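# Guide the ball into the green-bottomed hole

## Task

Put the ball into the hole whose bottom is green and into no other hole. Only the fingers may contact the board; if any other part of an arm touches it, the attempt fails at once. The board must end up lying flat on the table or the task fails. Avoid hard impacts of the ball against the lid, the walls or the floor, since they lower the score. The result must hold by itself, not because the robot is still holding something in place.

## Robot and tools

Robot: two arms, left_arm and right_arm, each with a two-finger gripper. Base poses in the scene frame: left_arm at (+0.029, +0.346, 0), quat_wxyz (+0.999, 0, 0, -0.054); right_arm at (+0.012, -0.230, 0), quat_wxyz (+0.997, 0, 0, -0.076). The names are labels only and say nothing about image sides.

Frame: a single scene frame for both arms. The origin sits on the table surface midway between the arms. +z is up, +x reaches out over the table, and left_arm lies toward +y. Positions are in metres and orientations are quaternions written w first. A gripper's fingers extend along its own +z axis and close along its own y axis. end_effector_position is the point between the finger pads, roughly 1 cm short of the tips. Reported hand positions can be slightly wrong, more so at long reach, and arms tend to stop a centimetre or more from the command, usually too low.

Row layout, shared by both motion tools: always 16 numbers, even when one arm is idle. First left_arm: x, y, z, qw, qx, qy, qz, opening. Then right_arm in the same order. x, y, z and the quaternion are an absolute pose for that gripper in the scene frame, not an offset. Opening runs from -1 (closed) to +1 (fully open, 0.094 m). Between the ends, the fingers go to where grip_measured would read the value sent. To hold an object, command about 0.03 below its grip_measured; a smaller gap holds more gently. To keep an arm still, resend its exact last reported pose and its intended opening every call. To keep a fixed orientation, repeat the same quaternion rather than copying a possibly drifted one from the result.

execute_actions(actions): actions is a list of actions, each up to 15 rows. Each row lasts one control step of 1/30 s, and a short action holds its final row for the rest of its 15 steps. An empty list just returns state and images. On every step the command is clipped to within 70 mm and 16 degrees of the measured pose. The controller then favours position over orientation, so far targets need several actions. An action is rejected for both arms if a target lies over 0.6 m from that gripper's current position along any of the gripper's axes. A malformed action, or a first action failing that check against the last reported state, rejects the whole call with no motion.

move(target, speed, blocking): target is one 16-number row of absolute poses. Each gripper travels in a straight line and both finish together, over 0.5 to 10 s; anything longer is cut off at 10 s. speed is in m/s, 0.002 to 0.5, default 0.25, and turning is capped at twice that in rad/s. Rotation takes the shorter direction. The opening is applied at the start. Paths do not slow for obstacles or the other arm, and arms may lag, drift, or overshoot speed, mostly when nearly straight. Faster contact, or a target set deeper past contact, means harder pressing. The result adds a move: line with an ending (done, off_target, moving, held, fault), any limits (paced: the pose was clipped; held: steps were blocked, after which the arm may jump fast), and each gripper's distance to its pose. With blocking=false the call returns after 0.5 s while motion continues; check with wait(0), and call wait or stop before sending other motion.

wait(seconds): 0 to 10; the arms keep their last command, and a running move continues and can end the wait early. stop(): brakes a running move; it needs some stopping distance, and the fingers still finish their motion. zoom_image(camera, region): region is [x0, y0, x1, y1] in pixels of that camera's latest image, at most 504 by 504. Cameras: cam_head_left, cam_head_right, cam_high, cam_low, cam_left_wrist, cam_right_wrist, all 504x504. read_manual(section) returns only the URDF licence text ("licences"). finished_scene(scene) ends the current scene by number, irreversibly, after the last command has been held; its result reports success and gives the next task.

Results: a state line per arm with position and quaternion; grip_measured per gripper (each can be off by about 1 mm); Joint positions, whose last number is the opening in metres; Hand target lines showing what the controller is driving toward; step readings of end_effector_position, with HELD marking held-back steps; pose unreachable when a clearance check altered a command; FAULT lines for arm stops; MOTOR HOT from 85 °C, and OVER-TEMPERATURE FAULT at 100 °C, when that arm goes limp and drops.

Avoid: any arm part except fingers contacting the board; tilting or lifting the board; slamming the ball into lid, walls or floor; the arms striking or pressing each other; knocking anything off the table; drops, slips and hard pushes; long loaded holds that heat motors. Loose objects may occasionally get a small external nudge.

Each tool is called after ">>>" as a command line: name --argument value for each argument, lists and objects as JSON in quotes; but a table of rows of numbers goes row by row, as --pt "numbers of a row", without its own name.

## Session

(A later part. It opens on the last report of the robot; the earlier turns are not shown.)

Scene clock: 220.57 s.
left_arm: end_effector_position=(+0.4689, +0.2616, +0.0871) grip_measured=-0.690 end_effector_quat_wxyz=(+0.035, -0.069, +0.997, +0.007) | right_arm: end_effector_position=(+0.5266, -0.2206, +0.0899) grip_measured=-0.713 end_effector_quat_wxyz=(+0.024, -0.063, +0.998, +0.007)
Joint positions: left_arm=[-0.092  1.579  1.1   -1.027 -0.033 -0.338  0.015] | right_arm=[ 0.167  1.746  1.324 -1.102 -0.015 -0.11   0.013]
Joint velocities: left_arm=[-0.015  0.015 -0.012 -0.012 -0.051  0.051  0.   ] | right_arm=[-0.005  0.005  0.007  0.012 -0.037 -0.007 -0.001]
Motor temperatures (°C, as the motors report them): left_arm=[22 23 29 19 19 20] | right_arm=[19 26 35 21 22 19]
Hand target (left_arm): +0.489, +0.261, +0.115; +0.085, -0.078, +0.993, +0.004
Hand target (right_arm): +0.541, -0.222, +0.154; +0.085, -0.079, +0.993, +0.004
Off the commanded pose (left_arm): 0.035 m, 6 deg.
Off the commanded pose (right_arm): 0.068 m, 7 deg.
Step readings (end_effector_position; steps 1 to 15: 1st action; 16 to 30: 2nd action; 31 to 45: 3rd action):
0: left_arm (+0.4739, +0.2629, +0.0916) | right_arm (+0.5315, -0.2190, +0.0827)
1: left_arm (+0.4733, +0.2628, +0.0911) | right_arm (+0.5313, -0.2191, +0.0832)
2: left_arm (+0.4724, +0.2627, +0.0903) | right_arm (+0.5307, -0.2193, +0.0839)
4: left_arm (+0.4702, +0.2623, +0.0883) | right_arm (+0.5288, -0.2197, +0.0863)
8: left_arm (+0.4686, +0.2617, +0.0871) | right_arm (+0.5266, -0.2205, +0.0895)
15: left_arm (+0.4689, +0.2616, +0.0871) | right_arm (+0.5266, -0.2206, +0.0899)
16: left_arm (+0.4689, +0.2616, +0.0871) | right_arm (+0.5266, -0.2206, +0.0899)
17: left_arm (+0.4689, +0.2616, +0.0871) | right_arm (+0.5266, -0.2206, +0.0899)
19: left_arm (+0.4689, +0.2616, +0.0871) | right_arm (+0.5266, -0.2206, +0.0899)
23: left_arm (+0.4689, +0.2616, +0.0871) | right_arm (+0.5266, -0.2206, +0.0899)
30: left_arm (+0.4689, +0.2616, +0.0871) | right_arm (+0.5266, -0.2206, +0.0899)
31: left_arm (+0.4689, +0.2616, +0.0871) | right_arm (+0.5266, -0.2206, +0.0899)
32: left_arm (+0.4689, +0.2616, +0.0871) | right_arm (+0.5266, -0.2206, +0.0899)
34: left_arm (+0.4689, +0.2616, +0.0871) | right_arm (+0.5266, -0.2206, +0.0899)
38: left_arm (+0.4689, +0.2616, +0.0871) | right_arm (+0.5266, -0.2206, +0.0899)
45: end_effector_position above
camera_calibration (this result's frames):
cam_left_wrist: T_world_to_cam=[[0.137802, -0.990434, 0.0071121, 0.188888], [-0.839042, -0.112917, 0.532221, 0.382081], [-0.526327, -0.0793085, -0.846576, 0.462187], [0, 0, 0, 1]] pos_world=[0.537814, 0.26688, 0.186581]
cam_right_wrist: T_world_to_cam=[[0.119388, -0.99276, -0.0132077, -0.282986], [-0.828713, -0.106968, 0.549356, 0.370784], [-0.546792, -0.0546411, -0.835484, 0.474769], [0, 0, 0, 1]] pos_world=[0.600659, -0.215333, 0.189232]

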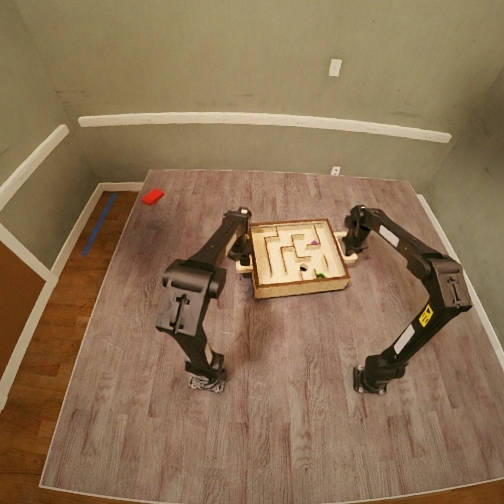

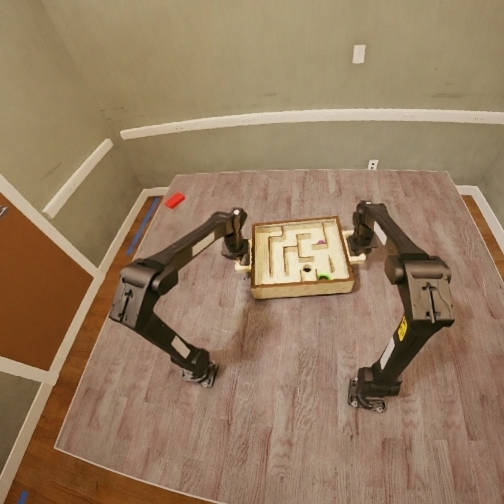

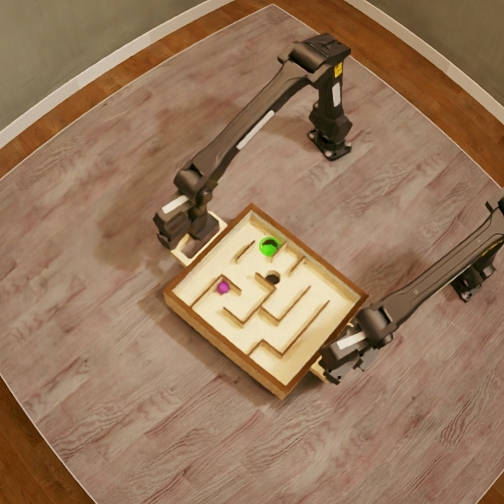

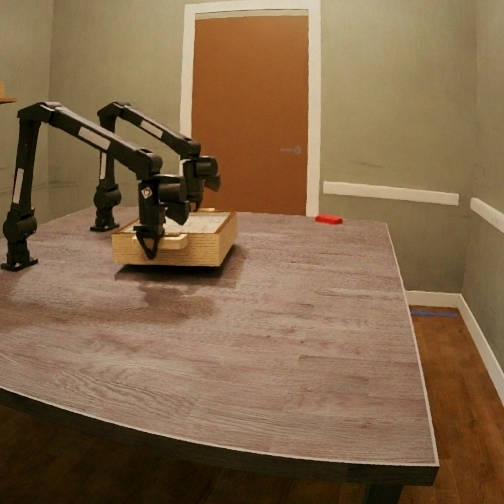

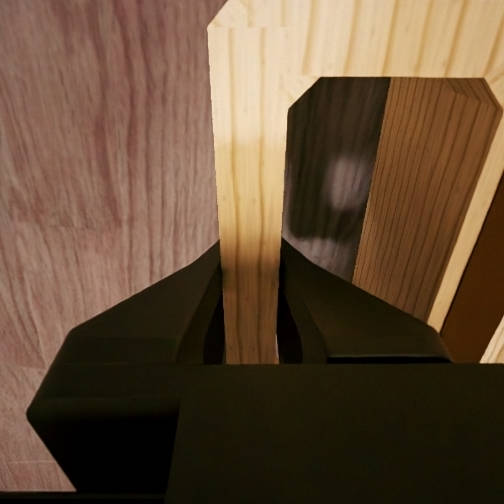

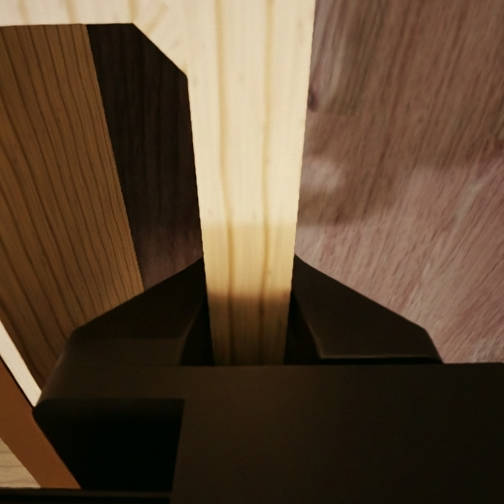

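Diff −.003; need about −.012 and less wall pressure.

>>> execute_actions --actions '[[[0.49,0.261,0.105,0.07,-0.078,0.994,0.004,-0.75,0.54,-0.222,0.158,0.07,-0.078,0.994,0.004,-0.75]],[[0.49,0.261,0.105,0.07,-0.078,0.994,0.004,-0.75,0.54,-0.222,0.163,0.07,-0.078,0.994,0.004,-0.75]],[[0.49,0.261,0.105,0.07,-0.078,0.994,0.004,-0.75,0.54,-0.222,0.163,0.07,-0.078,0.994,0.004,-0.75]]]'

>>> zoom_image --camera "cam_high" --region '[150,200,370,420]'

Scene clock: 226.77 s.
left_arm: end_effector_position=(+0.4685, +0.2603, +0.0853) grip_measured=-0.690 end_effector_quat_wxyz=(+0.032, -0.064, +0.997, +0.004) | right_arm: end_effector_position=(+0.5189, -0.2222, +0.0906) grip_measured=-0.713 end_effector_quat_wxyz=(+0.009, -0.057, +0.998, +0.004)
Joint positions: left_arm=[-0.092  1.583  1.1   -1.027 -0.025 -0.327  0.015] | right_arm=[ 0.166  1.744  1.324 -1.134 -0.009 -0.1    0.013]
Joint velocities: left_arm=[-0.015 -0.015 -0.002  0.017 -0.066 -0.081 -0.001] | right_arm=[-0.005 -0.015 -0.007  0.007 -0.022 -0.007  0.   ]
Motor temperatures (°C, as the motors report them): left_arm=[22 23 29 19 19 20] | right_arm=[19 26 35 21 22 19]
Hand target (left_arm): +0.489, +0.261, +0.105; +0.070, -0.078, +0.995, +0.003
Hand target (right_arm): +0.535, -0.222, +0.159; +0.070, -0.079, +0.994, +0.003
Off the commanded pose (left_arm): 0.029 m, 5 deg.
Off the commanded pose (right_arm): 0.075 m, 7 deg; position clipped at the last step of the last action.
Step readings (end_effector_position; steps 1 to 15: 1st action; 16 to 30: 2nd action; 31 to 45: 3rd action):
0: left_arm (+0.4689, +0.2616, +0.0871) | right_arm (+0.5266, -0.2206, +0.0899)
1: left_arm (+0.4689, +0.2613, +0.0871) | right_arm (+0.5256, -0.2208, +0.0899)
2: left_arm (+0.4688, +0.2610, +0.0871) | right_arm (+0.5241, -0.2211, +0.0900)
4: left_arm (+0.4687, +0.2607, +0.0867) | right_arm (+0.5209, -0.2218, +0.0903)
8: left_arm (+0.4685, +0.2605, +0.0853) | right_arm (+0.5195, -0.2220, +0.0902)
15: left_arm (+0.4685, +0.2605, +0.0853) | right_arm (+0.5195, -0.2220, +0.0902)
16: left_arm (+0.4685, +0.2605, +0.0853) | right_arm (+0.5195, -0.2220, +0.0902)
17: left_arm (+0.4685, +0.2605, +0.0853) | right_arm (+0.5193, -0.2220, +0.0902)
19: left_arm (+0.4685, +0.2604, +0.0853) | right_arm (+0.5190, -0.2221, +0.0902)
23: left_arm (+0.4685, +0.2604, +0.0853) | right_arm (+0.5189, -0.2222, +0.0906)
30: left_arm (+0.4685, +0.2603, +0.0853) | right_arm (+0.5189, -0.2222, +0.0906)
31: left_arm (+0.4685, +0.2603, +0.0853) | right_arm (+0.5189, -0.2222, +0.0906)
32: left_arm (+0.4685, +0.2603, +0.0853) | right_arm (+0.5189, -0.2222, +0.0906)
34: left_arm (+0.4685, +0.2603, +0.0853) | right_arm (+0.5189, -0.2222, +0.0906)
38: left_arm (+0.4685, +0.2603, +0.0853) | right_arm (+0.5189, -0.2222, +0.0906)
45: end_effector_position above
camera_calibration (this result's frames):
cam_left_wrist: T_world_to_cam=[[0.126449, -0.991898, 0.0121837, 0.192993], [-0.837162, -0.100118, 0.537713, 0.37786], [-0.532137, -0.0781931, -0.84304, 0.462442], [0, 0, 0, 1]] pos_world=[0.538009, 0.26542, 0.184325]
cam_right_wrist: T_world_to_cam=[[0.108603, -0.994034, -0.0100419, -0.278639], [-0.813039, -0.0946317, 0.574467, 0.356212], [-0.571991, -0.0542245, -0.818466, 0.482669], [0, 0, 0, 1]] pos_world=[0.595957, -0.217095, 0.187618]

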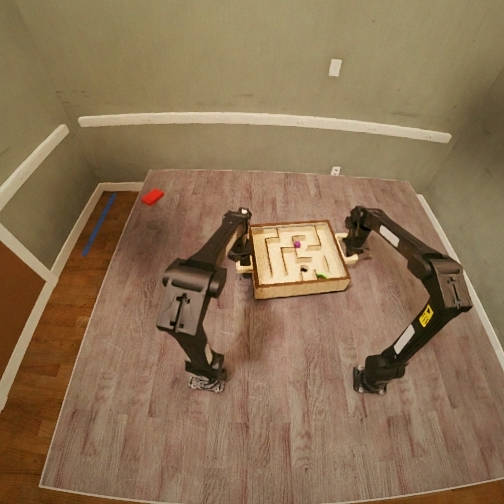

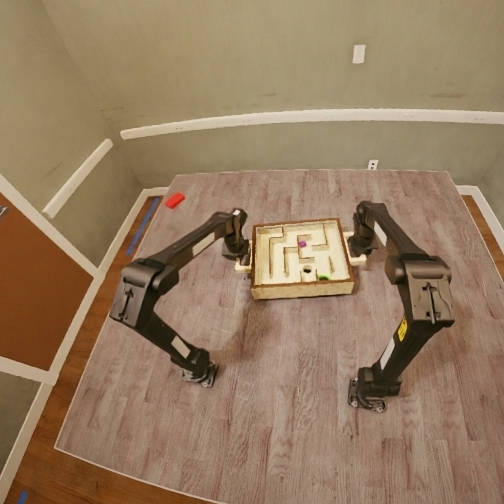

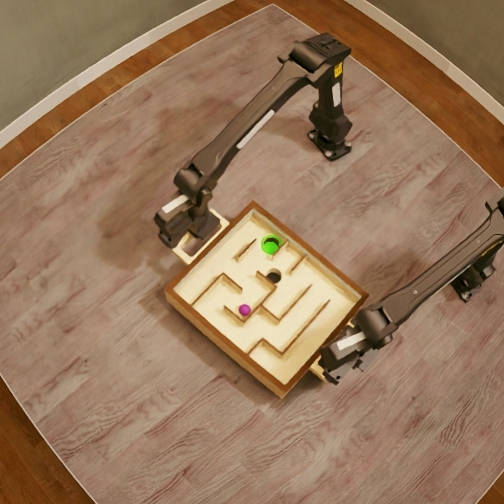

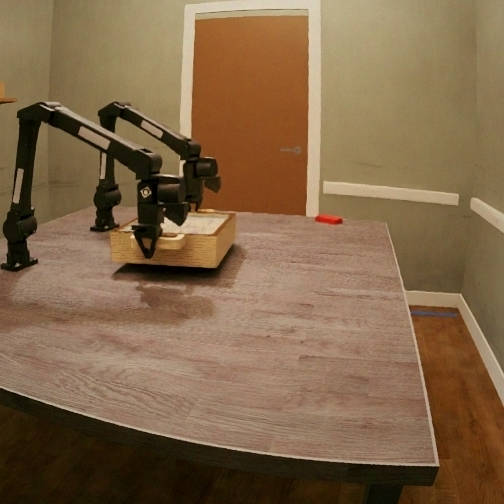

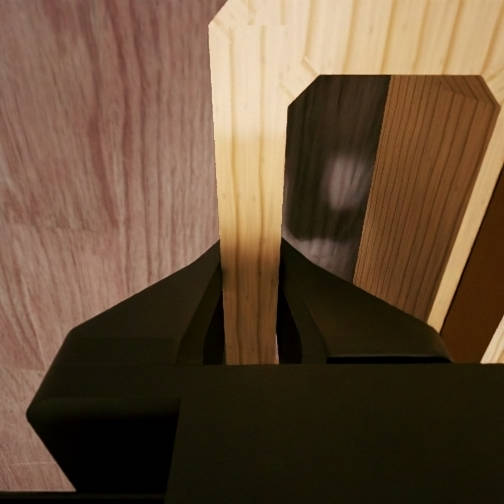

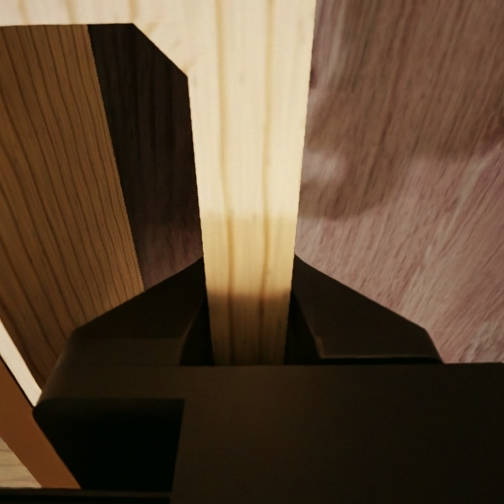

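Region (150, 200, 370, 420) of cam_high's 504x504 image, scaled by 2.291, with more detail than that image has.

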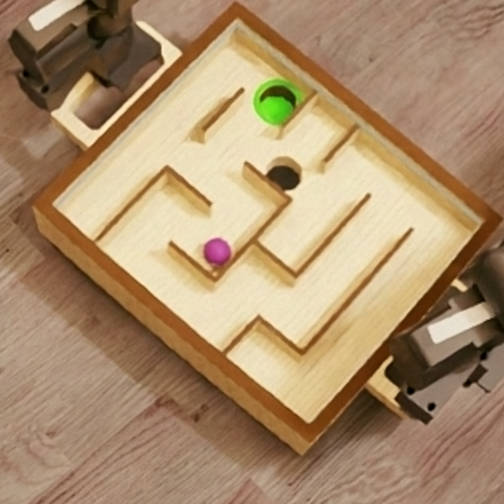

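>>> execute_actions --actions '[[[0.50,0.261,0.125,0.115,-0.078,0.99,0.006,-0.75,0.555,-0.222,0.145,0.115,-0.078,0.99,0.006,-0.75]],[[0.50,0.261,0.125,0.115,-0.078,0.99,0.006,-0.75,0.555,-0.222,0.145,0.115,-0.078,0.99,0.006,-0.75]],[[0.50,0.261,0.125,0.115,-0.078,0.99,0.006,-0.75,0.555,-0.222,0.145,0.115,-0.078,0.99,0.006,-0.75]]]'

>>> zoom_image --camera "cam_high" --region '[150,200,370,420]'

Scene clock: 233.90 s.
left_arm: end_effector_position=(+0.4798, +0.2623, +0.0873) grip_measured=-0.690 end_effector_quat_wxyz=(+0.060, -0.066, +0.996, +0.011) | right_arm: end_effector_position=(+0.5341, -0.2204, +0.0879) grip_measured=-0.713 end_effector_quat_wxyz=(+0.046, -0.058, +0.997, +0.008)
Joint positions: left_arm=[-0.093  1.579  1.097 -0.979 -0.052 -0.33   0.015] | right_arm=[ 0.166  1.741  1.311 -1.05  -0.019 -0.102  0.013]
Joint velocities: left_arm=[ 0.015 -0.005  0.002 -0.012  0.007 -0.022 -0.001] | right_arm=[ 0.005 -0.005  0.002 -0.012  0.037  0.007  0.001]
Motor temperatures (°C, as the motors report them): left_arm=[22 23 28 19 19 20] | right_arm=[19 26 35 21 22 19]
Hand target (left_arm): +0.499, +0.261, +0.125; +0.115, -0.078, +0.990, +0.005
Hand target (right_arm): +0.551, -0.222, +0.145; +0.114, -0.079, +0.990, +0.004
Off the commanded pose (left_arm): 0.043 m, 7 deg.
Off the commanded pose (right_arm): 0.061 m, 8 deg.
Step readings (end_effector_position; steps 1 to 15: 1st action; 16 to 30: 2nd action; 31 to 45: 3rd action):
0: left_arm (+0.4685, +0.2603, +0.0853) | right_arm (+0.5189, -0.2222, +0.0906)
1: left_arm (+0.4690, +0.2609, +0.0851) | right_arm (+0.5209, -0.2220, +0.0902)
2: left_arm (+0.4704, +0.2614, +0.0849) | right_arm (+0.5242, -0.2215, +0.0894)
4: left_arm (+0.4757, +0.2620, +0.0857) | right_arm (+0.5296, -0.2207, +0.0879)
8: left_arm (+0.4798, +0.2623, +0.0873) | right_arm (+0.5340, -0.2204, +0.0879)
15: left_arm (+0.4798, +0.2623, +0.0873) | right_arm (+0.5341, -0.2204, +0.0879)
16: left_arm (+0.4798, +0.2623, +0.0873) | right_arm (+0.5341, -0.2204, +0.0879)
17: left_arm (+0.4798, +0.2623, +0.0873) | right_arm (+0.5341, -0.2204, +0.0879)
19: left_arm (+0.4798, +0.2623, +0.0873) | right_arm (+0.5341, -0.2204, +0.0879)
23: left_arm (+0.4798, +0.2623, +0.0873) | right_arm (+0.5341, -0.2204, +0.0879)
30: left_arm (+0.4798, +0.2623, +0.0873) | right_arm (+0.5341, -0.2204, +0.0879)
31: left_arm (+0.4798, +0.2623, +0.0873) | right_arm (+0.5341, -0.2204, +0.0879)
32: left_arm (+0.4798, +0.2623, +0.0873) | right_arm (+0.5341, -0.2204, +0.0879)
34: left_arm (+0.4798, +0.2623, +0.0873) | right_arm (+0.5341, -0.2204, +0.0879)
38: left_arm (+0.4798, +0.2623, +0.0873) | right_arm (+0.5341, -0.2204, +0.0879)
45: end_effector_position above
camera_calibration (this result's frames):
cam_left_wrist: T_world_to_cam=[[0.130196, -0.991484, 0.00297794, 0.192344], [-0.864495, -0.112048, 0.489994, 0.406808], [-0.485488, -0.0663694, -0.871721, 0.447347], [0, 0, 0, 1]] pos_world=[0.543822, 0.265978, 0.190055]
cam_right_wrist: T_world_to_cam=[[0.111514, -0.993675, -0.013209, -0.279732], [-0.852197, -0.102458, 0.513091, 0.394825], [-0.511199, -0.0459602, -0.858233, 0.46206], [0, 0, 0, 1]] pos_world=[0.603867, -0.216273, 0.190279]

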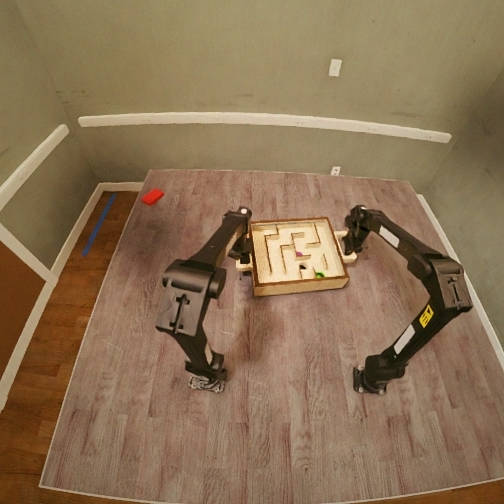

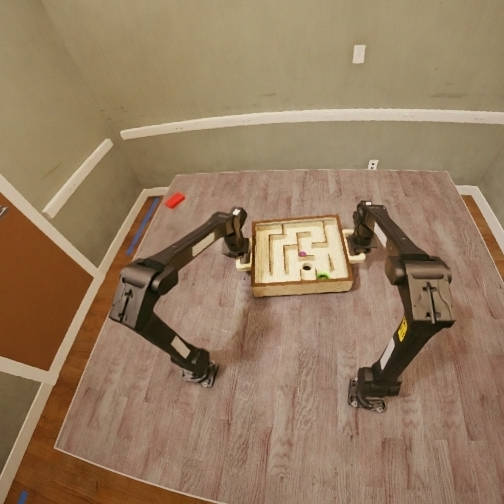

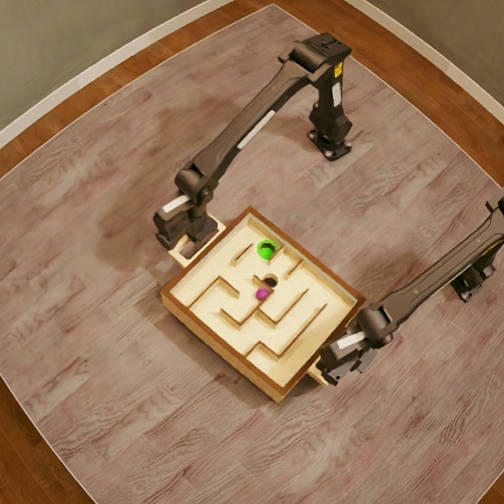

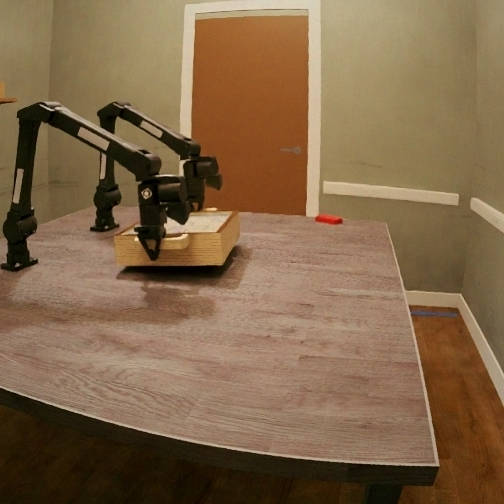

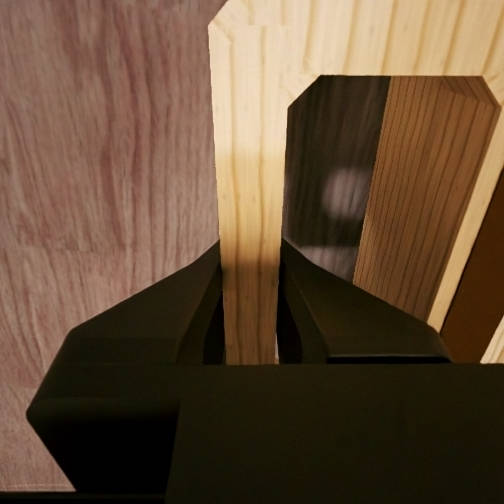

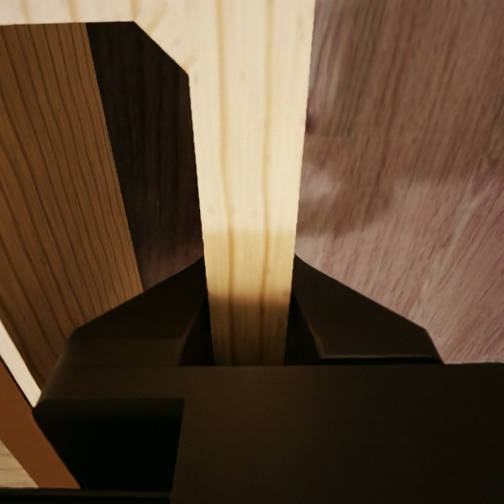

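Region (150, 200, 370, 420) of cam_high's 504x504 image, scaled by 2.291, with more detail than that image has.

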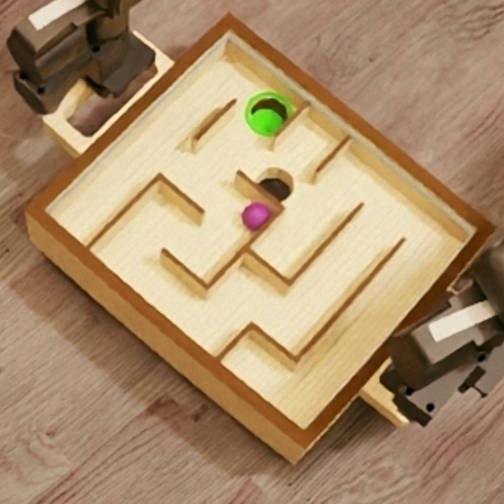

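>>> execute_actions --actions '[[[0.50,0.261,0.152,0.09,-0.078,0.992,0.005,-0.75,0.56,-0.222,0.105,0.09,-0.078,0.992,0.005,-0.75]],[[0.50,0.261,0.152,0.085,-0.078,0.993,0.005,-0.75,0.56,-0.222,0.105,0.085,-0.078,0.993,0.005,-0.75]],[[0.50,0.261,0.152,0.085,-0.078,0.993,0.005,-0.75,0.56,-0.222,0.105,0.085,-0.078,0.993,0.005,-0.75]]]'

>>> zoom_image --camera "cam_high" --region '[150,200,370,420]'

Scene clock: 241.67 s.
left_arm: end_effector_position=(+0.4678, +0.2639, +0.0953) grip_measured=-0.690 end_effector_quat_wxyz=(+0.029, -0.074, +0.997, +0.017) | right_arm: end_effector_position=(+0.5336, -0.2177, +0.0798) grip_measured=-0.713 end_effector_quat_wxyz=(+0.040, -0.067, +0.997, +0.013)
Joint positions: left_arm=[-0.093  1.575  1.119 -1.068 -0.048 -0.348  0.015] | right_arm=[ 0.167  1.756  1.308 -1.044 -0.03  -0.118  0.013]
Joint velocities: left_arm=[-0.015 -0.015 -0.007 -0.002  0.066  0.051  0.   ] | right_arm=[-0.015 -0.015 -0.012 -0.007  0.037 -0.095  0.001]
Motor temperatures (°C, as the motors report them): left_arm=[22 23 29 19 19 20] | right_arm=[19 26 35 21 22 19]
Hand target (left_arm): +0.497, +0.262, +0.151; +0.086, -0.078, +0.993, +0.005
Hand target (right_arm): +0.558, -0.222, +0.106; +0.085, -0.078, +0.993, +0.004
Off the commanded pose (left_arm): 0.065 m, 7 deg.
Off the commanded pose (right_arm): 0.037 m, 5 deg.
Step readings (end_effector_position; steps 1 to 15: 1st action; 16 to 30: 2nd action; 31 to 45: 3rd action):
0: left_arm (+0.4798, +0.2623, +0.0873) | right_arm (+0.5341, -0.2204, +0.0879)
1: left_arm (+0.4779, +0.2620, +0.0880) | right_arm (+0.5348, -0.2204, +0.0876)
2: left_arm (+0.4747, +0.2622, +0.0891) | right_arm (+0.5353, -0.2204, +0.0869)
4: left_arm (+0.4712, +0.2629, +0.0925) | right_arm (+0.5347, -0.2191, +0.0841)
8: left_arm (+0.4691, +0.2636, +0.0941) | right_arm (+0.5337, -0.2182, +0.0799)
15: left_arm (+0.4684, +0.2638, +0.0941) | right_arm (+0.5336, -0.2180, +0.0798)
16: left_arm (+0.4683, +0.2638, +0.0942) | right_arm (+0.5336, -0.2180, +0.0798)
17: left_arm (+0.4681, +0.2638, +0.0944) | right_arm (+0.5336, -0.2179, +0.0798)
19: left_arm (+0.4679, +0.2639, +0.0950) | right_arm (+0.5336, -0.2177, +0.0798)
23: left_arm (+0.4678, +0.2639, +0.0953) | right_arm (+0.5336, -0.2177, +0.0798)
30: left_arm (+0.4678, +0.2639, +0.0953) | right_arm (+0.5336, -0.2177, +0.0798)
31: left_arm (+0.4678, +0.2639, +0.0953) | right_arm (+0.5336, -0.2177, +0.0798)
32: left_arm (+0.4678, +0.2639, +0.0953) | right_arm (+0.5336, -0.2177, +0.0798)
34: left_arm (+0.4678, +0.2639, +0.0953) | right_arm (+0.5336, -0.2177, +0.0798)
38: left_arm (+0.4678, +0.2639, +0.0953) | right_arm (+0.5336, -0.2177, +0.0798)
45: end_effector_position above
camera_calibration (this result's frames):
cam_left_wrist: T_world_to_cam=[[0.147249, -0.989027, -0.0120073, 0.188314], [-0.830589, -0.130234, 0.541443, 0.376758], [-0.537065, -0.069754, -0.840652, 0.470653], [0, 0, 0, 1]] pos_world=[0.537974, 0.268145, 0.193924]
cam_right_wrist: T_world_to_cam=[[0.129581, -0.991278, -0.0240363, -0.285362], [-0.844133, -0.122999, 0.521833, 0.38934], [-0.520238, -0.0473297, -0.852709, 0.459081], [0, 0, 0, 1]] pos_world=[0.604463, -0.213256, 0.181433]

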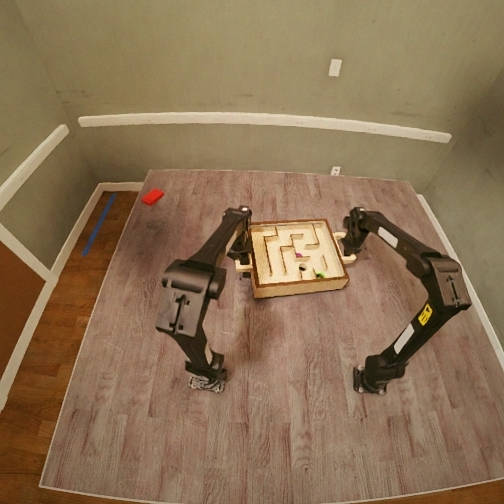

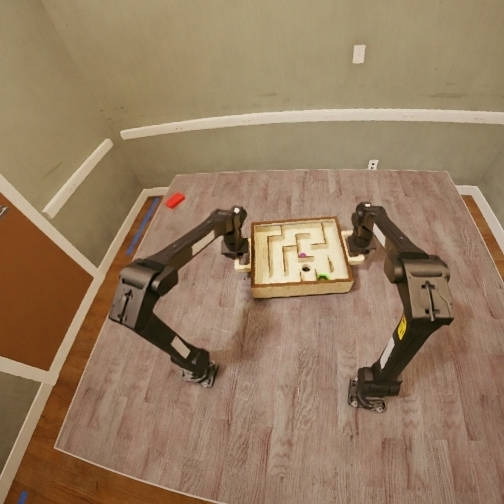

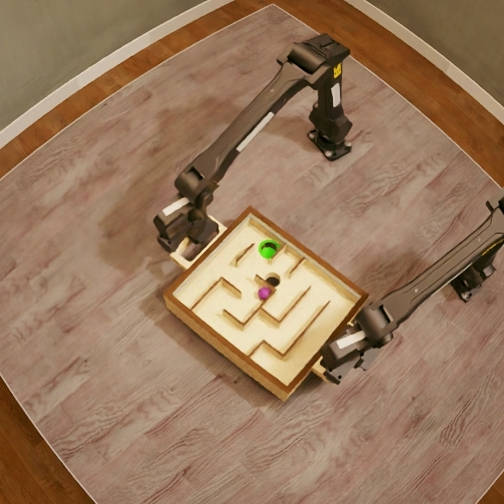

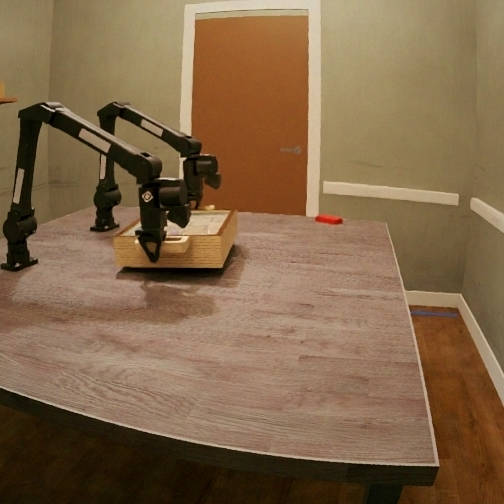

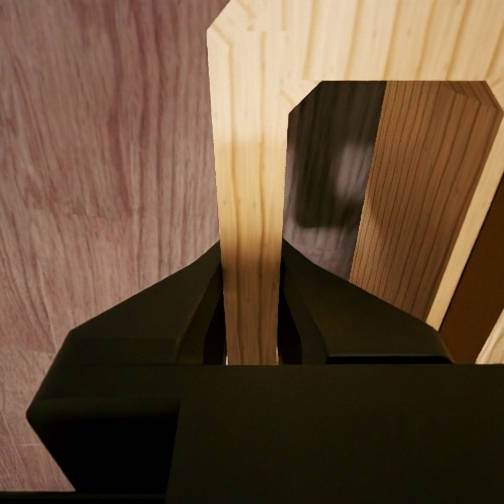

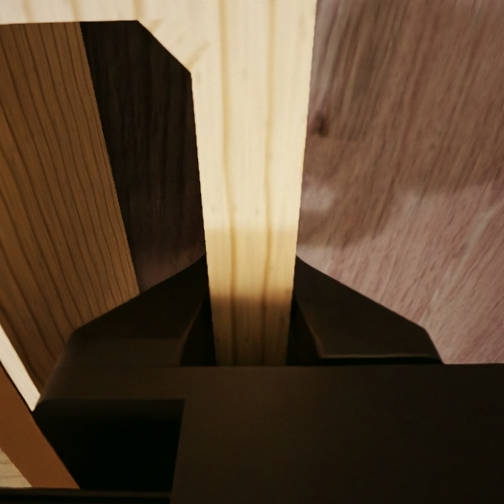

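Region (150, 200, 370, 420) of cam_high's 504x504 image, scaled by 2.291, with more detail than that image has.

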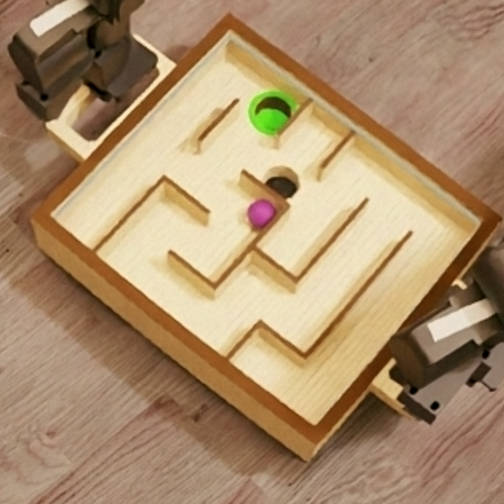

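>>> execute_actions --actions '[[[0.50,0.261,0.16,0.075,-0.078,0.994,0.004,-0.75,0.56,-0.222,0.105,0.065,-0.078,0.994,0.004,-0.75]],[[0.50,0.261,0.16,0.075,-0.078,0.994,0.004,-0.75,0.56,-0.222,0.105,0.065,-0.078,0.994,0.004,-0.75]]]'

>>> zoom_image --camera "cam_high" --region '[150,200,370,420]'

Scene clock: 246.97 s.
left_arm: end_effector_position=(+0.4627, +0.2644, +0.1015) grip_measured=-0.690 end_effector_quat_wxyz=(+0.013, -0.073, +0.997, +0.020) | right_arm: end_effector_position=(+0.5273, -0.2164, +0.0734) grip_measured=-0.713 end_effector_quat_wxyz=(+0.022, -0.068, +0.997, +0.015)
Joint positions: left_arm=[-0.093  1.575  1.138 -1.12  -0.045 -0.348  0.015] | right_arm=[ 0.169  1.768  1.308 -1.068 -0.032 -0.118  0.013]
Joint velocities: left_arm=[-0.005  0.005  0.007 -0.017  0.037 -0.007 -0.   ] | right_arm=[-0.015 -0.015  0.002 -0.012 -0.022  0.022 -0.001]
Motor temperatures (°C, as the motors report them): left_arm=[22 24 30 19 19 20] | right_arm=[19 26 35 21 22 19]
Hand target (left_arm): +0.496, +0.262, +0.159; +0.076, -0.077, +0.994, +0.004
Hand target (right_arm): +0.557, -0.222, +0.106; +0.065, -0.078, +0.995, +0.004
Off the commanded pose (left_arm): 0.069 m, 7 deg.
Off the commanded pose (right_arm): 0.046 m, 5 deg.
Step readings (end_effector_position; steps 1 to 15: 1st action; 16 to 30: 2nd action):
0: left_arm (+0.4678, +0.2639, +0.0953) | right_arm (+0.5336, -0.2177, +0.0798)
1: left_arm (+0.4673, +0.2637, +0.0962) | right_arm (+0.5326, -0.2176, +0.0790)
2: left_arm (+0.4664, +0.2637, +0.0977) | right_arm (+0.5315, -0.2176, +0.0785)
4: left_arm (+0.4650, +0.2639, +0.1007) | right_arm (+0.5286, -0.2175, +0.0760)
8: left_arm (+0.4631, +0.2643, +0.1015) | right_arm (+0.5276, -0.2166, +0.0734)
15: left_arm (+0.4627, +0.2644, +0.1015) | right_arm (+0.5273, -0.2164, +0.0734)
16: left_arm (+0.4627, +0.2644, +0.1015) | right_arm (+0.5273, -0.2164, +0.0734)
17: left_arm (+0.4627, +0.2644, +0.1015) | right_arm (+0.5273, -0.2164, +0.0734)
19: left_arm (+0.4627, +0.2644, +0.1015) | right_arm (+0.5273, -0.2164, +0.0734)
23: left_arm (+0.4627, +0.2644, +0.1015) | right_arm (+0.5273, -0.2164, +0.0734)
30: end_effector_position above
camera_calibration (this result's frames):
cam_left_wrist: T_world_to_cam=[[0.146619, -0.988981, -0.020489, 0.19077], [-0.81222, -0.132185, 0.568177, 0.358575], [-0.564625, -0.066664, -0.822651, 0.483265], [0, 0, 0, 1]] pos_world=[0.536134, 0.268282, 0.197733]
cam_right_wrist: T_world_to_cam=[[0.130266, -0.991014, -0.0303662, -0.283275], [-0.824865, -0.125317, 0.551265, 0.374754], [-0.550117, -0.0467628, -0.833777, 0.464872], [0, 0, 0, 1]] pos_world=[0.601757, -0.212028, 0.172409]

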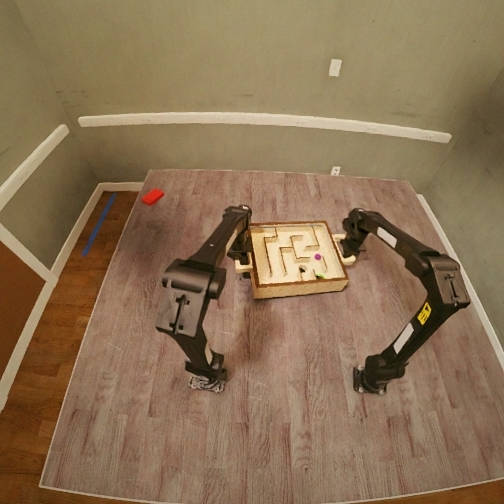

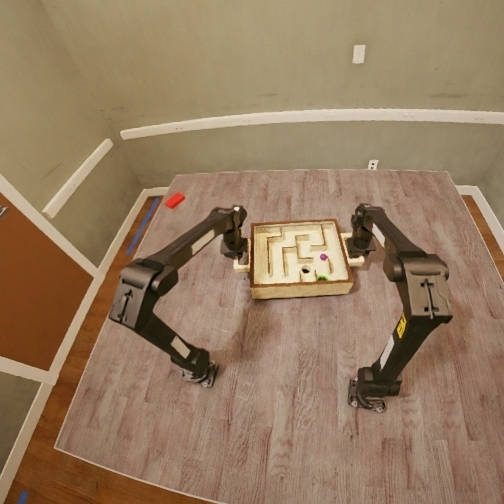

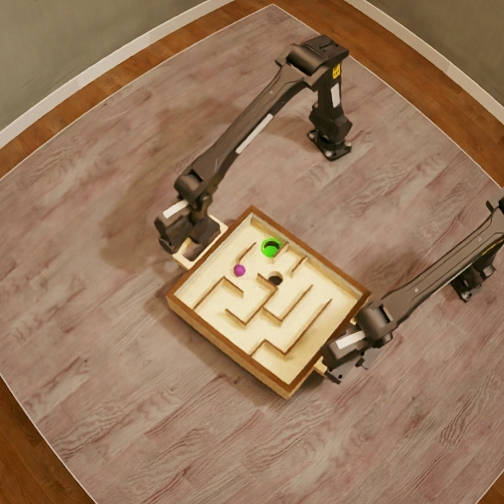

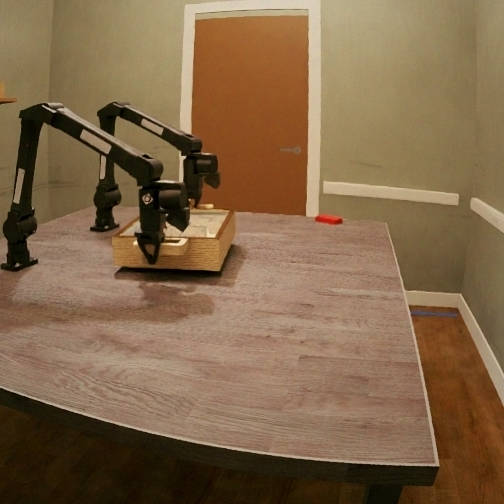

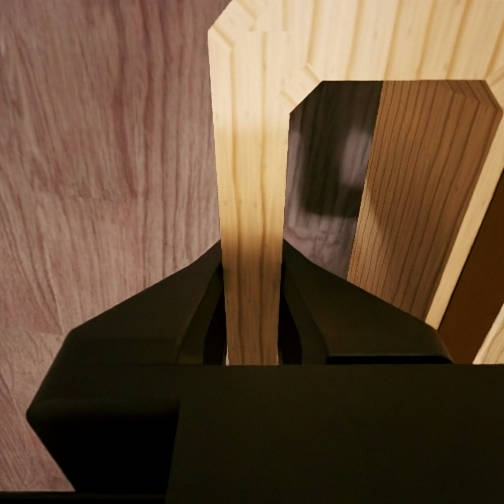

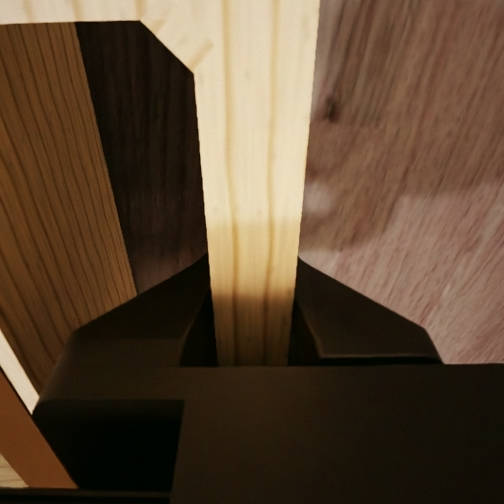

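Region (150, 200, 370, 420) of cam_high's 504x504 image, scaled by 2.291, with more detail than that image has.

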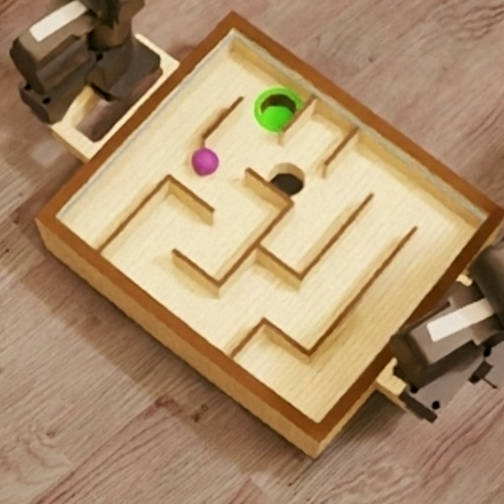

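>>> execute_actions --actions '[]'

>>> zoom_image --camera "cam_high" --region '[150,200,370,420]'

Scene clock: 259.37 s.
left_arm: end_effector_position=(+0.4627, +0.2644, +0.1015) grip_measured=-0.690 end_effector_quat_wxyz=(+0.013, -0.073, +0.997, +0.020) | right_arm: end_effector_position=(+0.5273, -0.2164, +0.0734) grip_measured=-0.713 end_effector_quat_wxyz=(+0.022, -0.068, +0.997, +0.015)
Joint positions: left_arm=[-0.093  1.575  1.138 -1.12  -0.045 -0.348  0.015] | right_arm=[ 0.169  1.768  1.308 -1.068 -0.032 -0.118  0.013]
Joint velocities: left_arm=[-0.005  0.005 -0.002 -0.007  0.037 -0.066 -0.   ] | right_arm=[-0.024 -0.005 -0.007 -0.002  0.037 -0.022 -0.   ]
Motor temperatures (°C, as the motors report them): left_arm=[22 24 32 19 19 20] | right_arm=[19 25 36 21 22 19]
Hand target (left_arm): +0.496, +0.262, +0.159; +0.076, -0.077, +0.994, +0.004
Hand target (right_arm): +0.557, -0.222, +0.106; +0.065, -0.078, +0.995, +0.004
Off the commanded pose (left_arm): 0.069 m, 7 deg.
Off the commanded pose (right_arm): 0.046 m, 5 deg.
camera_calibration (this result's frames):
cam_left_wrist: T_world_to_cam=[[0.146619, -0.988981, -0.020489, 0.19077], [-0.81222, -0.132185, 0.568177, 0.358575], [-0.564625, -0.066664, -0.822651, 0.483265], [0, 0, 0, 1]] pos_world=[0.536134, 0.268282, 0.197733]
cam_right_wrist: T_world_to_cam=[[0.130266, -0.991014, -0.0303662, -0.283275], [-0.824865, -0.125317, 0.551265, 0.374754], [-0.550117, -0.0467628, -0.833777, 0.464872], [0, 0, 0, 1]] pos_world=[0.601757, -0.212028, 0.172409]

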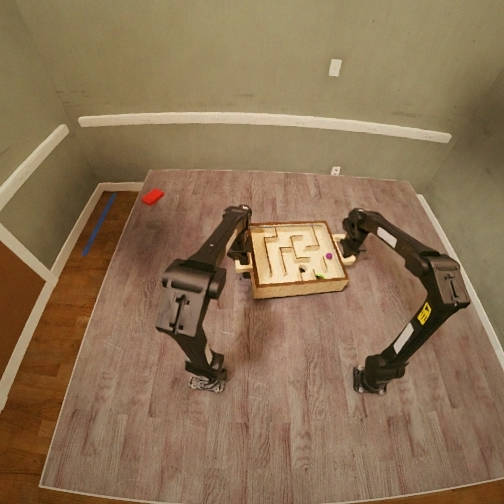

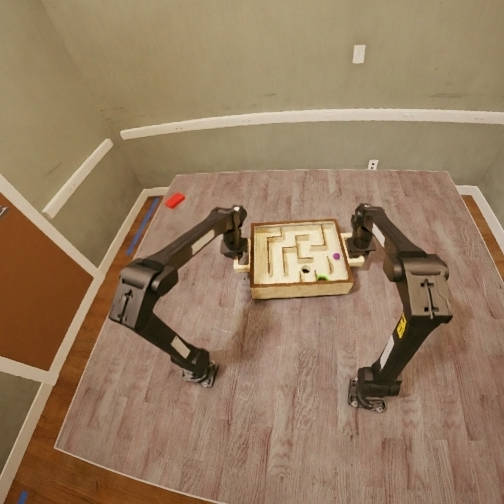

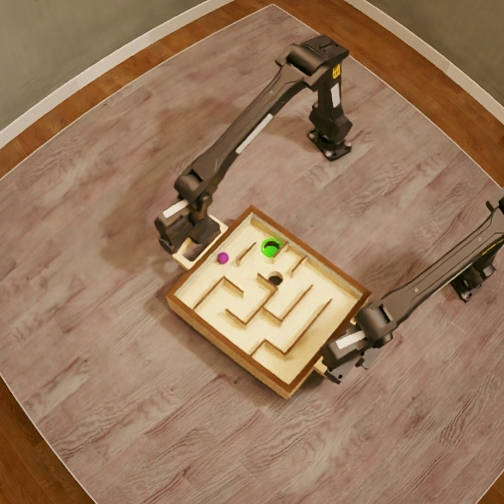

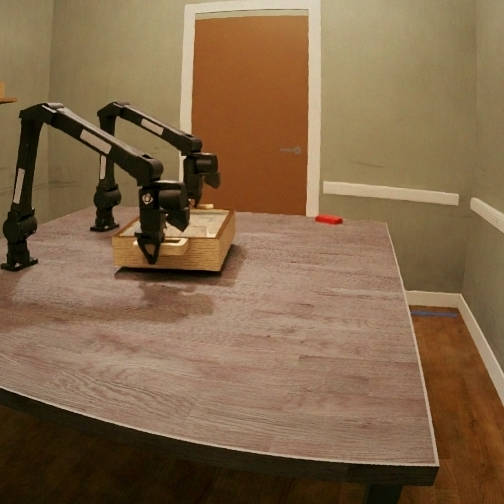

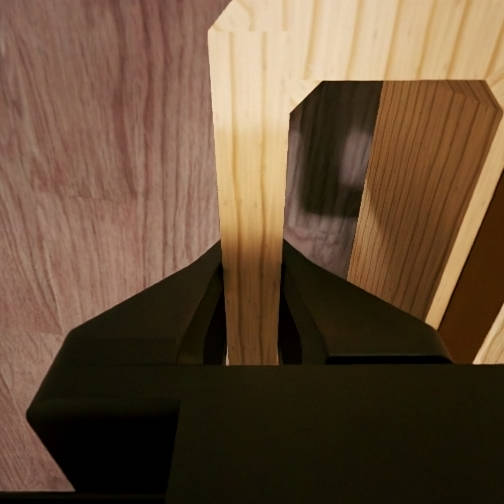

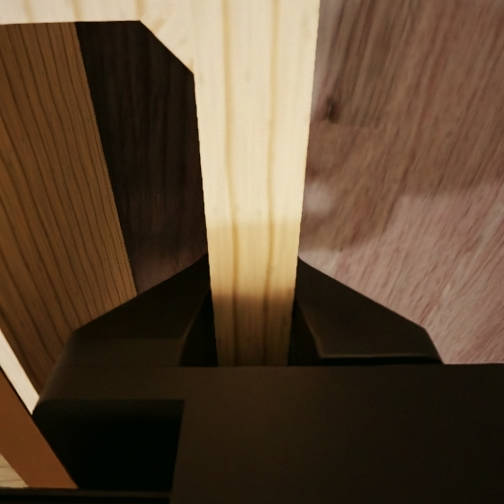

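Region (150, 200, 370, 420) of cam_high's 504x504 image, scaled by 2.291, with more detail than that image has.

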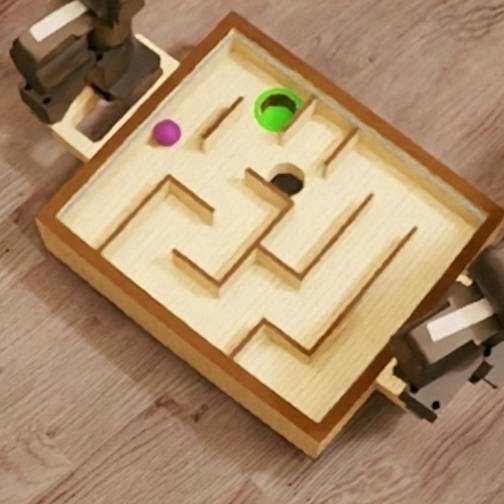

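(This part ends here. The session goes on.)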